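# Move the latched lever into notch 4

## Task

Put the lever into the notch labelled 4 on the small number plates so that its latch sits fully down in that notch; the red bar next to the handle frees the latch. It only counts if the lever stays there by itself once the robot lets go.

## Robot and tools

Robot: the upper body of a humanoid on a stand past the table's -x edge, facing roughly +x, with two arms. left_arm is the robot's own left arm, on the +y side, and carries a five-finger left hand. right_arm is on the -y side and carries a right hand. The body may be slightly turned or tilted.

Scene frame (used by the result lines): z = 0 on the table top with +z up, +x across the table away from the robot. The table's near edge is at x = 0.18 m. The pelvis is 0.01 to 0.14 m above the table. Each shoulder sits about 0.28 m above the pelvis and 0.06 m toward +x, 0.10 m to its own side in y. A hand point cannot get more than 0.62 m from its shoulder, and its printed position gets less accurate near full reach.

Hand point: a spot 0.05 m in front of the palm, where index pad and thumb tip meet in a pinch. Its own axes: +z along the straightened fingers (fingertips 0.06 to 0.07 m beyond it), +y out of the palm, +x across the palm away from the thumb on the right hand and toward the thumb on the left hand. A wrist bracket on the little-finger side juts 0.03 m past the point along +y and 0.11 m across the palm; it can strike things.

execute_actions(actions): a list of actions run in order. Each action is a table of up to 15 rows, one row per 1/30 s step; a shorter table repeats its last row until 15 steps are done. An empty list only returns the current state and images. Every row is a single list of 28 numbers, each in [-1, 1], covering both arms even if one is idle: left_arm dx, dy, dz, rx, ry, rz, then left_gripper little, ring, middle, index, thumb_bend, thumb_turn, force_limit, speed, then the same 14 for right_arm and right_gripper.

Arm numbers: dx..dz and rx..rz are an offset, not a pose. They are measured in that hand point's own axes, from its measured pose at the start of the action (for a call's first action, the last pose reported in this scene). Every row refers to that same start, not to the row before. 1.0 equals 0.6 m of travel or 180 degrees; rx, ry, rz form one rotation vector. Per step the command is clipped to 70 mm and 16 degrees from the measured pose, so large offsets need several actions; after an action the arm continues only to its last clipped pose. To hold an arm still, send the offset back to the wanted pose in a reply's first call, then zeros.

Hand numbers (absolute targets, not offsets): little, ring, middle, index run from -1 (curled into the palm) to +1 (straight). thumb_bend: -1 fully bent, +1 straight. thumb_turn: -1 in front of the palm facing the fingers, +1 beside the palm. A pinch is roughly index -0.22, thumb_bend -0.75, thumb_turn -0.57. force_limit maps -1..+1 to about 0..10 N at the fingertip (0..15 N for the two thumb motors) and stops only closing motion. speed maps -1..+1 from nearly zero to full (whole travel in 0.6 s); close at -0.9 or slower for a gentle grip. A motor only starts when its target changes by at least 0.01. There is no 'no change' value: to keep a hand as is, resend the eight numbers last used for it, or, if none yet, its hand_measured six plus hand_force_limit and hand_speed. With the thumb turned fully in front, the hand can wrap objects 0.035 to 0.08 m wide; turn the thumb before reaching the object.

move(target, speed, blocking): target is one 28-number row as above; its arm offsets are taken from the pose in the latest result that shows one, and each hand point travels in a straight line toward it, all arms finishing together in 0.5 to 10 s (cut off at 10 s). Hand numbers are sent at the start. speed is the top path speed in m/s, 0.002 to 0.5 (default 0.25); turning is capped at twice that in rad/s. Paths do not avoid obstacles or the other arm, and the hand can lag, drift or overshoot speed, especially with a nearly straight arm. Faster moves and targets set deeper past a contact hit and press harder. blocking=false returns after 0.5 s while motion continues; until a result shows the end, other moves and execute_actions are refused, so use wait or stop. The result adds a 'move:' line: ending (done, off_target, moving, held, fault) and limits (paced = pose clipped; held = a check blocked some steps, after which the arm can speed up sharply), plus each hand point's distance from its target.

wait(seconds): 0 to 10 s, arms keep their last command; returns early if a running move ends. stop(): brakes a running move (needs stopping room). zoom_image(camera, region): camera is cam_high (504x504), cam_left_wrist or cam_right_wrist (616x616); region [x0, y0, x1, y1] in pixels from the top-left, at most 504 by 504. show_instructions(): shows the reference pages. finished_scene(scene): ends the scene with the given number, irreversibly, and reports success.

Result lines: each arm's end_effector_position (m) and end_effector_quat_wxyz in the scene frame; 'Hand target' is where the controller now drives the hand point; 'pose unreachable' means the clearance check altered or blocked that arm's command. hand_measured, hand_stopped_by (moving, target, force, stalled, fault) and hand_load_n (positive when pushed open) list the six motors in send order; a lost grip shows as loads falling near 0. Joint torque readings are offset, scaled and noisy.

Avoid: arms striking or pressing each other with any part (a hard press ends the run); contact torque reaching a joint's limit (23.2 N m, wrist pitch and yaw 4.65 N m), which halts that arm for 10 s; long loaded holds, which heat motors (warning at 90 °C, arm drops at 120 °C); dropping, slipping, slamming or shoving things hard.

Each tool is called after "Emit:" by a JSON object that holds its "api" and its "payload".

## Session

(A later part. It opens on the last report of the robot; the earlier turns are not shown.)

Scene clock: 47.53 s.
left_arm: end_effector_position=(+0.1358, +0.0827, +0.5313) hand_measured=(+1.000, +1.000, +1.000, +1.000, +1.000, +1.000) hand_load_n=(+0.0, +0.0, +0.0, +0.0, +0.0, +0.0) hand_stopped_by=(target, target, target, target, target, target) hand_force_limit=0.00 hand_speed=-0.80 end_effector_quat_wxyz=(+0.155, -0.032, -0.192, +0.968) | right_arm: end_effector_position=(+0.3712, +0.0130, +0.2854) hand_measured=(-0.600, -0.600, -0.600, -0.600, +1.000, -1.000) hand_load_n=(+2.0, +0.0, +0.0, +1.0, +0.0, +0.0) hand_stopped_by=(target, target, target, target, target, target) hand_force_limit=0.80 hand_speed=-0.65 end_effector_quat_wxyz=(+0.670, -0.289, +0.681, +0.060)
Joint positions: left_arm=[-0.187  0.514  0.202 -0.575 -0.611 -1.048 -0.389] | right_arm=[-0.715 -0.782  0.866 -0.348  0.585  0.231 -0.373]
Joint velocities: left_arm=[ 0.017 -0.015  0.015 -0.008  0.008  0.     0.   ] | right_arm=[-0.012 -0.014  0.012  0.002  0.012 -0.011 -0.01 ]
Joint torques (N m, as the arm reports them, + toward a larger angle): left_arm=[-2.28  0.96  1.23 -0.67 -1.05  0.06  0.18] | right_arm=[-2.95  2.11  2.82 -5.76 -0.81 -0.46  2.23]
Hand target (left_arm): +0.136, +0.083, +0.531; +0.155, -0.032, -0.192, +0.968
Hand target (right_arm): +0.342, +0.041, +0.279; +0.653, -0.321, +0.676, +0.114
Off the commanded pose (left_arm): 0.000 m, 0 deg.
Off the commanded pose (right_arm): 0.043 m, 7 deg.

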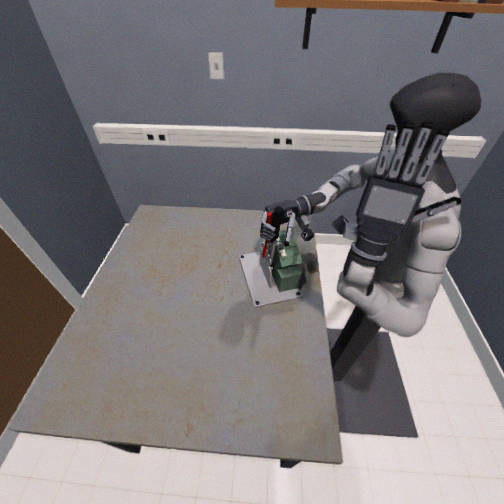

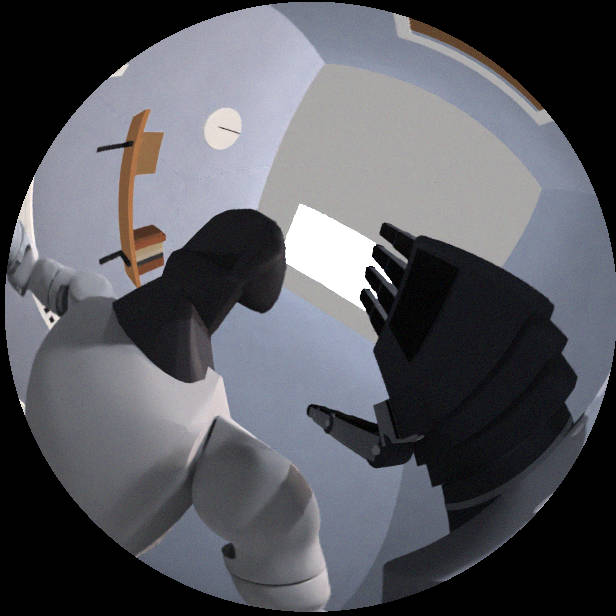

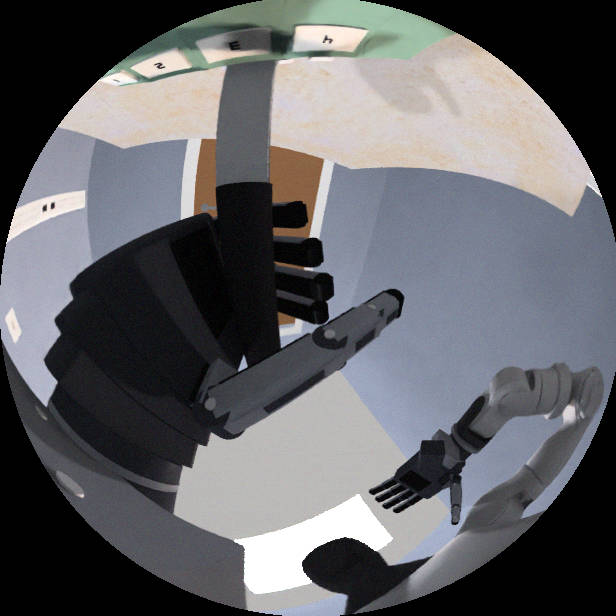

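Caught at 3; pull more.

Emit:
{"api": "execute_actions", "payload": {"actions": [[[0,0,0,0,0,0,1,1,1,1,1,1,0,-0.8,-0.01,0.03,-0.03,-0.02,0,0.04,-0.6,-0.6,-0.6,-0.6,1,-1,0.8,-0.65]],[[0,0,0,0,0,0,1,1,1,1,1,1,0,-0.8,-0.01,0.04,-0.03,-0.02,0,0.03,-0.6,-0.6,-0.6,-0.6,1,-1,0.8,-0.65]],[[0,0,0,0,0,0,1,1,1,1,1,1,0,-0.8,0,0.065,-0.03,-0.03,0,0.01,-0.6,-0.6,-0.6,-0.6,1,-1,0.8,-0.65]],[[0,0,0,0,0,0,1,1,1,1,1,1,0,-0.8,0,0.065,-0.03,-0.03,0,0.01,-0.6,-0.6,-0.6,-0.6,1,-1,0.8,-0.65]],[[0,0,0,0,0,0,1,1,1,1,1,1,0,-0.8,0,0.065,-0.03,-0.03,0,0.01,-0.6,-0.6,-0.6,-0.6,1,-1,0.8,-0.65]]]}}

Scene clock: 56.67 s.
left_arm: end_effector_position=(+0.1358, +0.0827, +0.5313) hand_measured=(+1.000, +1.000, +1.000, +1.000, +1.000, +1.000) hand_load_n=(+0.0, +0.0, +0.0, +0.0, +0.0, +0.0) hand_stopped_by=(target, target, target, target, target, target) hand_force_limit=0.00 hand_speed=-0.80 end_effector_quat_wxyz=(+0.155, -0.032, -0.192, +0.968) | right_arm: end_effector_position=(+0.3736, +0.0107, +0.2927) hand_measured=(-0.600, -0.600, -0.600, -0.600, +1.000, -1.000) hand_load_n=(+5.0, +1.5, +0.5, +1.0, +0.0, +0.0) hand_stopped_by=(target, target, target, target, target, target) hand_force_limit=0.80 hand_speed=-0.65 end_effector_quat_wxyz=(+0.680, -0.214, +0.699, +0.048)
Joint positions: left_arm=[-0.187  0.514  0.202 -0.575 -0.611 -1.048 -0.389] | right_arm=[-0.678 -0.727  0.891 -0.416  0.621  0.261 -0.588]
Joint velocities: left_arm=[ 0.     0.005 -0.006  0.011 -0.002  0.     0.   ] | right_arm=[-0.012 -0.008 -0.005 -0.002  0.    -0.001 -0.006]
Joint torques (N m, as the arm reports them, + toward a larger angle): left_arm=[-2.28  0.99  1.3  -0.61 -1.11  0.06  0.15] | right_arm=[-1.96  0.27  2.97 -8.13 -0.95 -0.94  1.85]
Hand target (left_arm): +0.136, +0.083, +0.531; +0.155, -0.032, -0.192, +0.968
Hand target (right_arm): +0.342, +0.037, +0.289; +0.666, -0.241, +0.699, +0.104
Off the commanded pose (left_arm): 0.000 m, 0 deg.
Off the commanded pose (right_arm): 0.044 m, 7 deg.

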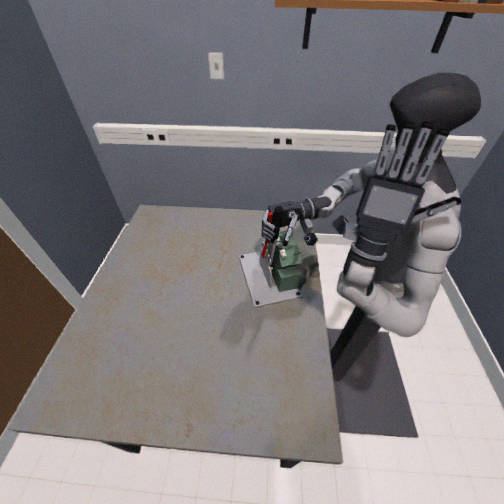

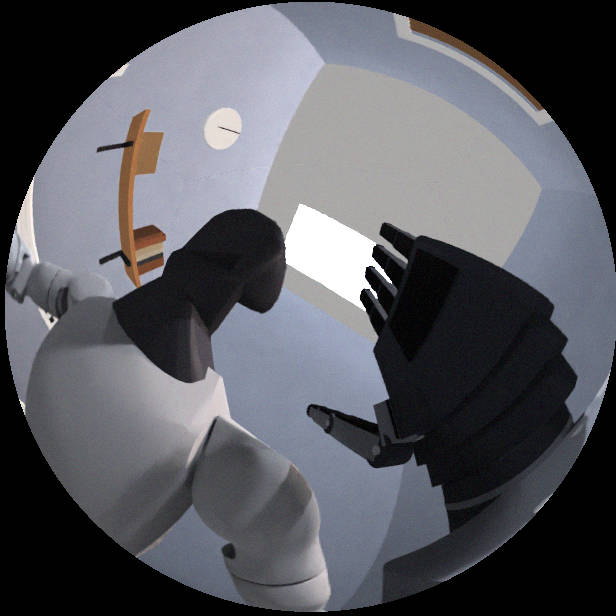

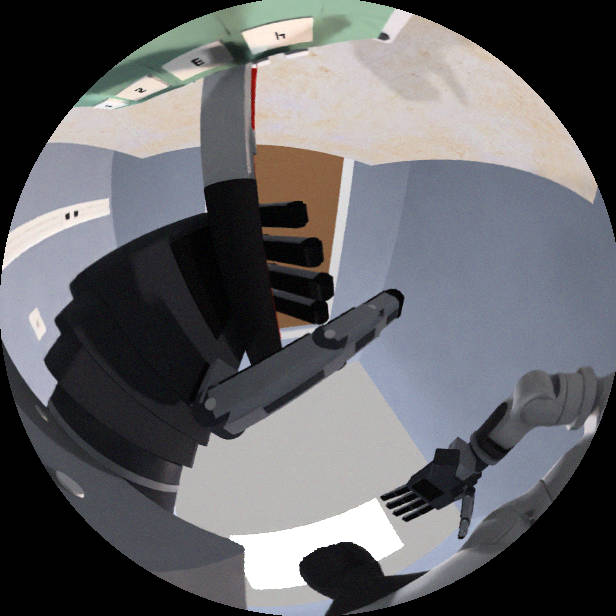

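Emit:
{"api": "execute_actions", "payload": {"actions": [[[0,0,0,0,0,0,1,1,1,1,1,1,0,-0.8,0,0.04,-0.035,-0.03,0,0.01,-0.2,-0.4,-0.7,-0.8,1,-1,0.8,-0.65]],[[0,0,0,0,0,0,1,1,1,1,1,1,0,-0.8,0,0.05,-0.035,-0.03,0,0.01,-0.2,-0.4,-0.7,-0.8,1,-1,0.8,-0.65]],[[0,0,0,0,0,0,1,1,1,1,1,1,0,-0.8,0,0.08,-0.035,-0.04,0,0.01,-0.2,-0.4,-0.7,-0.8,1,-1,0.8,-0.65]],[[0,0,0,0,0,0,1,1,1,1,1,1,0,-0.8,0,0.08,-0.035,-0.04,0,0.01,-0.2,-0.4,-0.7,-0.8,1,-1,0.8,-0.65]]]}}

Emit:
{"api": "zoom_image", "payload": {"camera": "cam_high", "region": [200,160,330,290]}}

Scene clock: 64.00 s.
left_arm: end_effector_position=(+0.1358, +0.0827, +0.5313) hand_measured=(+1.000, +1.000, +1.000, +1.000, +1.000, +1.000) hand_load_n=(+0.0, +0.0, +0.0, +0.0, +0.0, +0.0) hand_stopped_by=(target, target, target, target, target, target) hand_force_limit=0.00 hand_speed=-0.80 end_effector_quat_wxyz=(+0.155, -0.032, -0.192, +0.968) | right_arm: end_effector_position=(+0.3665, +0.0254, +0.2901) hand_measured=(-0.200, -0.400, -0.700, -0.798, +1.000, -1.000) hand_load_n=(+0.0, +0.0, +1.0, +5.5, +0.0, +0.0) hand_stopped_by=(target, target, target, target, target, target) hand_force_limit=0.80 hand_speed=-0.65 end_effector_quat_wxyz=(+0.680, -0.230, +0.695, +0.037)
Joint positions: left_arm=[-0.187  0.514  0.202 -0.575 -0.611 -1.048 -0.389] | right_arm=[-0.708 -0.692  0.949 -0.443  0.592  0.317 -0.65 ]
Joint velocities: left_arm=[ 0.003 -0.012  0.     0.005 -0.003  0.     0.   ] | right_arm=[ 0.002  0.     0.002  0.003  0.     0.    -0.005]
Joint torques (N m, as the arm reports them, + toward a larger angle): left_arm=[-2.21  0.87  1.25 -0.59 -1.15  0.08  0.16] | right_arm=[-1.76  1.14  3.24 -7.65 -1.01 -1.2   1.8 ]
Hand target (left_arm): +0.136, +0.083, +0.531; +0.155, -0.032, -0.192, +0.968
Hand target (right_arm): +0.334, +0.052, +0.286; +0.665, -0.253, +0.696, +0.098
Off the commanded pose (left_arm): 0.000 m, 0 deg.
Off the commanded pose (right_arm): 0.045 m, 8 deg.

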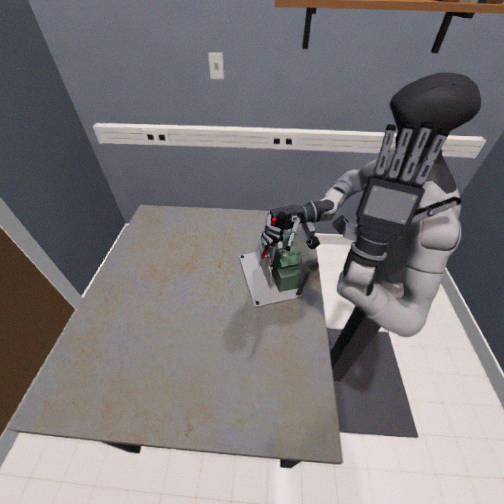

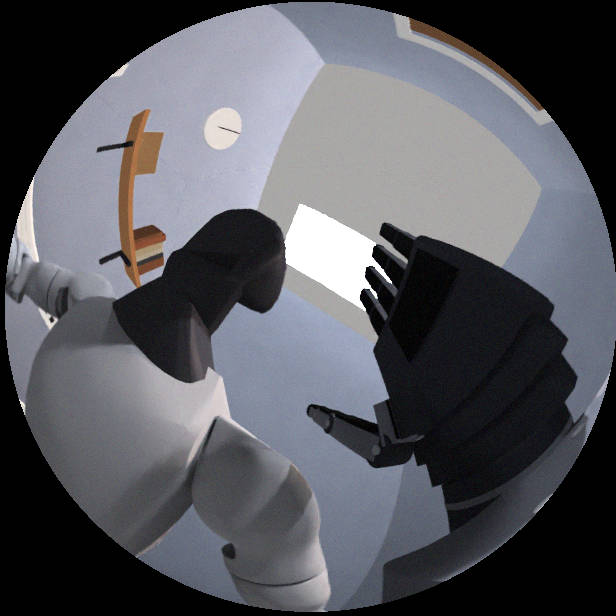

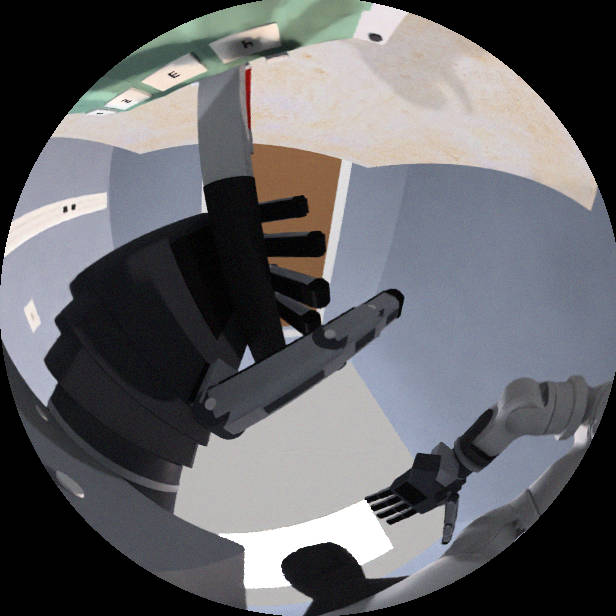

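Region (200, 160, 330, 290) of cam_high's 504x504 image, scaled by 3.877, with more detail than that image has.

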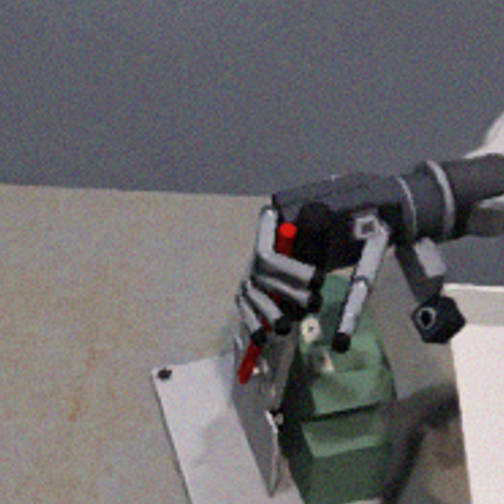

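Past 3. Ease the pull, keep pushing.

Emit:
{"api": "execute_actions", "payload": {"actions": [[[0,0,0,0,0,0,1,1,1,1,1,1,0,-0.8,0,0.08,-0.01,-0.045,0,0.01,-0.2,-0.4,-0.7,-0.8,1,-1,0.8,-0.65]],[[0,0,0,0,0,0,1,1,1,1,1,1,0,-0.8,0,0.08,0,-0.045,0,0.01,0.1,0.1,0.1,0.1,1,-1,0.8,-0.4]],[[0,0,0,0,0,0,1,1,1,1,1,1,0,-0.8,0,0.08,0,-0.045,0,0.01,0.1,0.1,0.1,0.1,1,-1,0.8,-0.4]],[[0,0,0,0,0,0,1,1,1,1,1,1,0,-0.8,0,0.08,0,-0.045,0,0.01,0.1,0.1,0.1,0.1,1,-1,0.8,-0.4]]]}}

Emit:
{"api": "zoom_image", "payload": {"camera": "cam_high", "region": [200,180,330,310]}}

Scene clock: 70.70 s.
left_arm: end_effector_position=(+0.1358, +0.0827, +0.5313) hand_measured=(+1.000, +1.000, +1.000, +1.000, +1.000, +1.000) hand_load_n=(+0.0, +0.0, +0.0, +0.0, +0.0, +0.0) hand_stopped_by=(target, target, target, target, target, target) hand_force_limit=0.00 hand_speed=-0.80 end_effector_quat_wxyz=(+0.155, -0.032, -0.192, +0.968) | right_arm: end_effector_position=(+0.3693, +0.0755, +0.2706) hand_measured=(+0.100, +0.100, +0.100, +0.100, +1.000, -1.000) hand_load_n=(+0.0, +0.0, +0.0, +0.0, +0.0, +0.0) hand_stopped_by=(target, target, target, target, target, target) hand_force_limit=0.80 hand_speed=-0.40 end_effector_quat_wxyz=(+0.677, -0.299, +0.669, +0.072)
Joint positions: left_arm=[-0.187  0.514  0.202 -0.575 -0.611 -1.048 -0.389] | right_arm=[-0.837 -0.537  1.058 -0.175  0.52   0.218 -0.506]
Joint velocities: left_arm=[-0.008  0.006 -0.006 -0.008 -0.002  0.     0.   ] | right_arm=[-0.002 -0.009  0.02   0.002  0.    -0.016  0.   ]
Joint torques (N m, as the arm reports them, + toward a larger angle): left_arm=[-2.4   0.98  1.17 -0.76 -1.08  0.07  0.16] | right_arm=[-4.66  8.76  2.83 -1.43  0.15  0.43  1.82]
Hand target (left_arm): +0.136, +0.083, +0.531; +0.155, -0.032, -0.192, +0.968
Hand target (right_arm): +0.343, +0.109, +0.260; +0.649, -0.327, +0.675, +0.125
Off the commanded pose (left_arm): 0.000 m, 0 deg.
Off the commanded pose (right_arm): 0.046 m, 7 deg.

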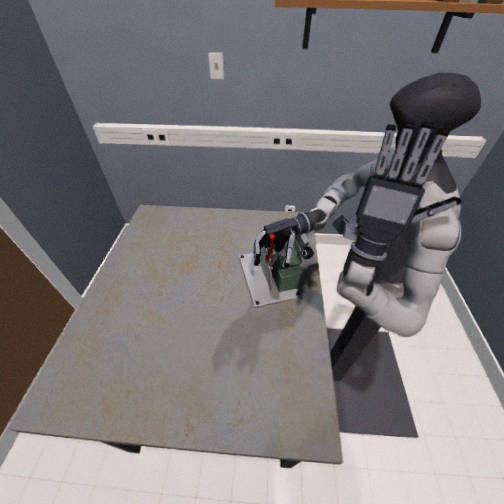

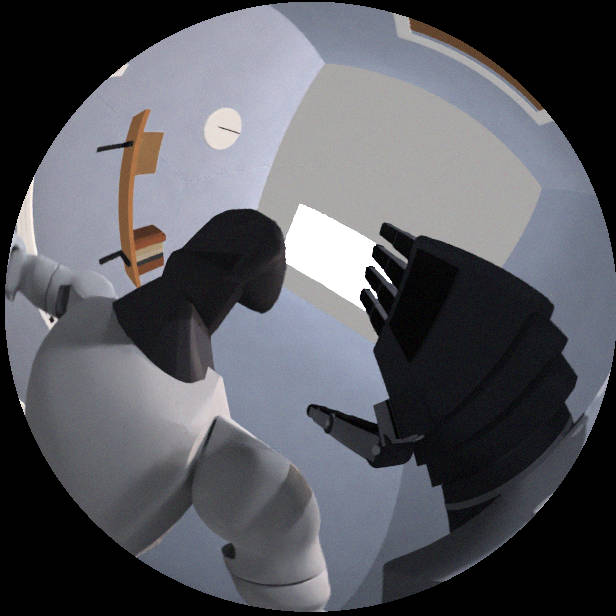

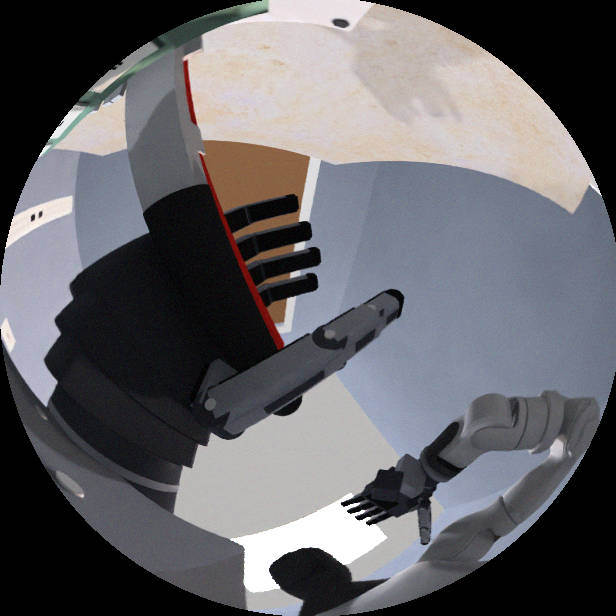

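Region (200, 180, 330, 310) of cam_high's 504x504 image, scaled by 3.877, with more detail than that image has.

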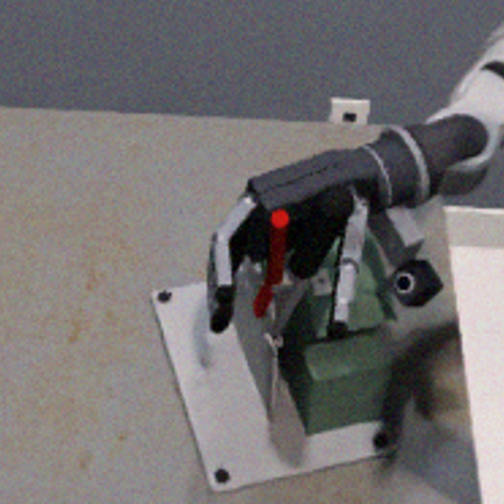

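Emit:
{"api": "move", "payload": {"target": [0,0,0,0,0,0,1,1,1,1,1,1,0,-0.8,-0.02,-0.06,-0.05,0,0,0,1,1,1,1,1,-1,0.8,0.3], "speed": 0.04}}

Emit:
{"api": "zoom_image", "payload": {"camera": "cam_high", "region": [200,180,330,310]}}

Scene clock: 74.83 s.
left_arm: end_effector_position=(+0.1358, +0.0827, +0.5313) hand_measured=(+1.000, +1.000, +1.000, +1.000, +1.000, +1.000) hand_load_n=(+0.0, +0.0, +0.0, +0.0, +0.0, +0.0) hand_stopped_by=(target, target, target, target, target, target) hand_force_limit=0.00 hand_speed=-0.80 end_effector_quat_wxyz=(+0.155, -0.032, -0.192, +0.968) | right_arm: end_effector_position=(+0.3600, +0.0348, +0.2936) hand_measured=(+1.000, +1.000, +1.000, +1.000, +1.000, -1.000) hand_load_n=(+0.0, +0.0, +0.0, +0.0, +0.0, +0.0) hand_stopped_by=(target, target, target, target, target, target) hand_force_limit=0.80 hand_speed=0.30 end_effector_quat_wxyz=(+0.677, -0.301, +0.668, +0.069)
Joint positions: left_arm=[-0.187  0.514  0.202 -0.575 -0.611 -1.048 -0.389] | right_arm=[-0.809 -0.78   0.99  -0.39   0.624  0.231 -0.48 ]
Joint velocities: left_arm=[ 0.     0.003  0.    -0.003 -0.003  0.     0.   ] | right_arm=[ 0.    -0.009 -0.003  0.008 -0.005  0.     0.   ]
Joint torques (N m, as the arm reports them, + toward a larger angle): left_arm=[-2.22  0.99  1.24 -0.64 -1.14  0.06  0.16] | right_arm=[-3.71 -1.6  -3.53 -2.67 -0.82 -0.63 -0.15]
Hand target (left_arm): +0.136, +0.083, +0.531; +0.155, -0.032, -0.192, +0.968
Hand target (right_arm): +0.359, +0.035, +0.294; +0.676, -0.300, +0.669, +0.072
Off the commanded pose (left_arm): 0.000 m, 0 deg.
Off the commanded pose (right_arm): 0.002 m, 0 deg.
move: done

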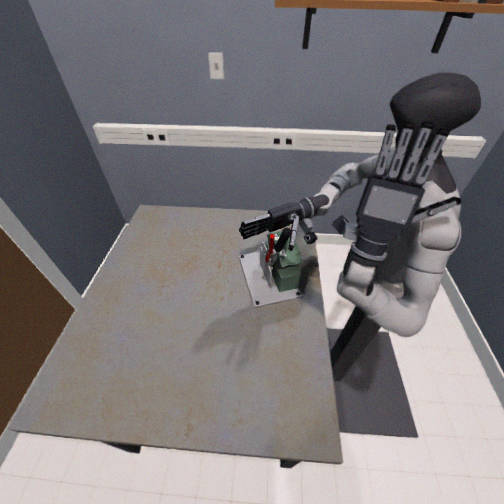

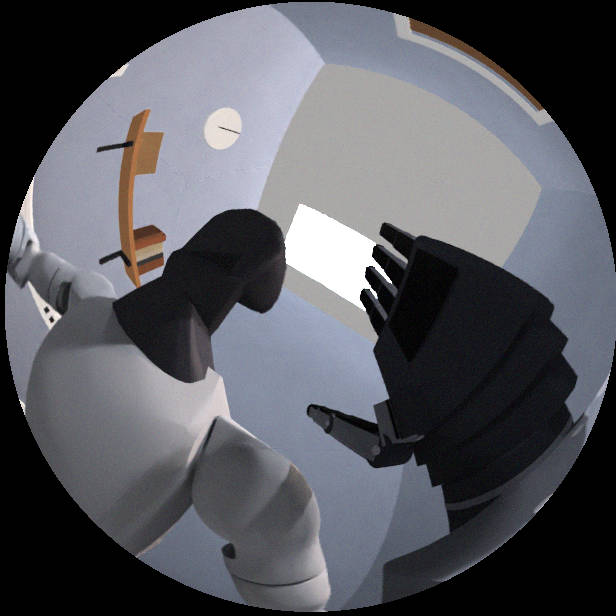

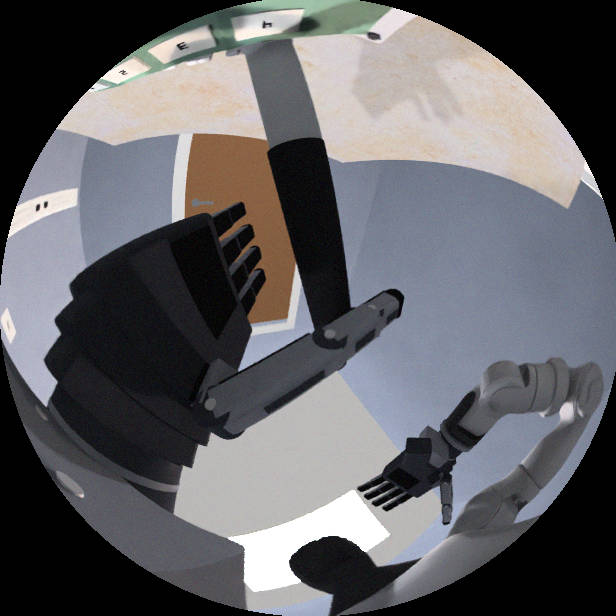

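Region (200, 180, 330, 310) of cam_high's 504x504 image, scaled by 3.877, with more detail than that image has.

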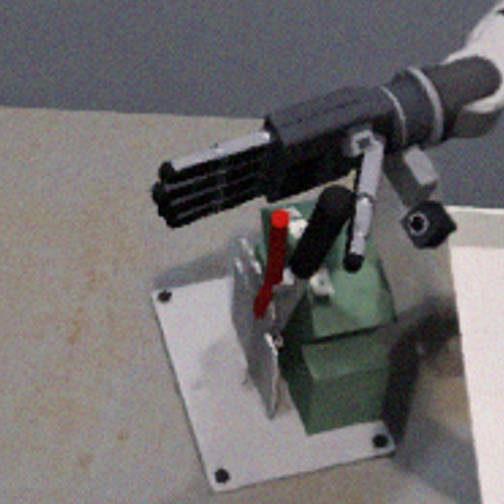

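Emit:
{"api": "finished_scene", "payload": {"scene": 2}}

The scene is finished: the task was done.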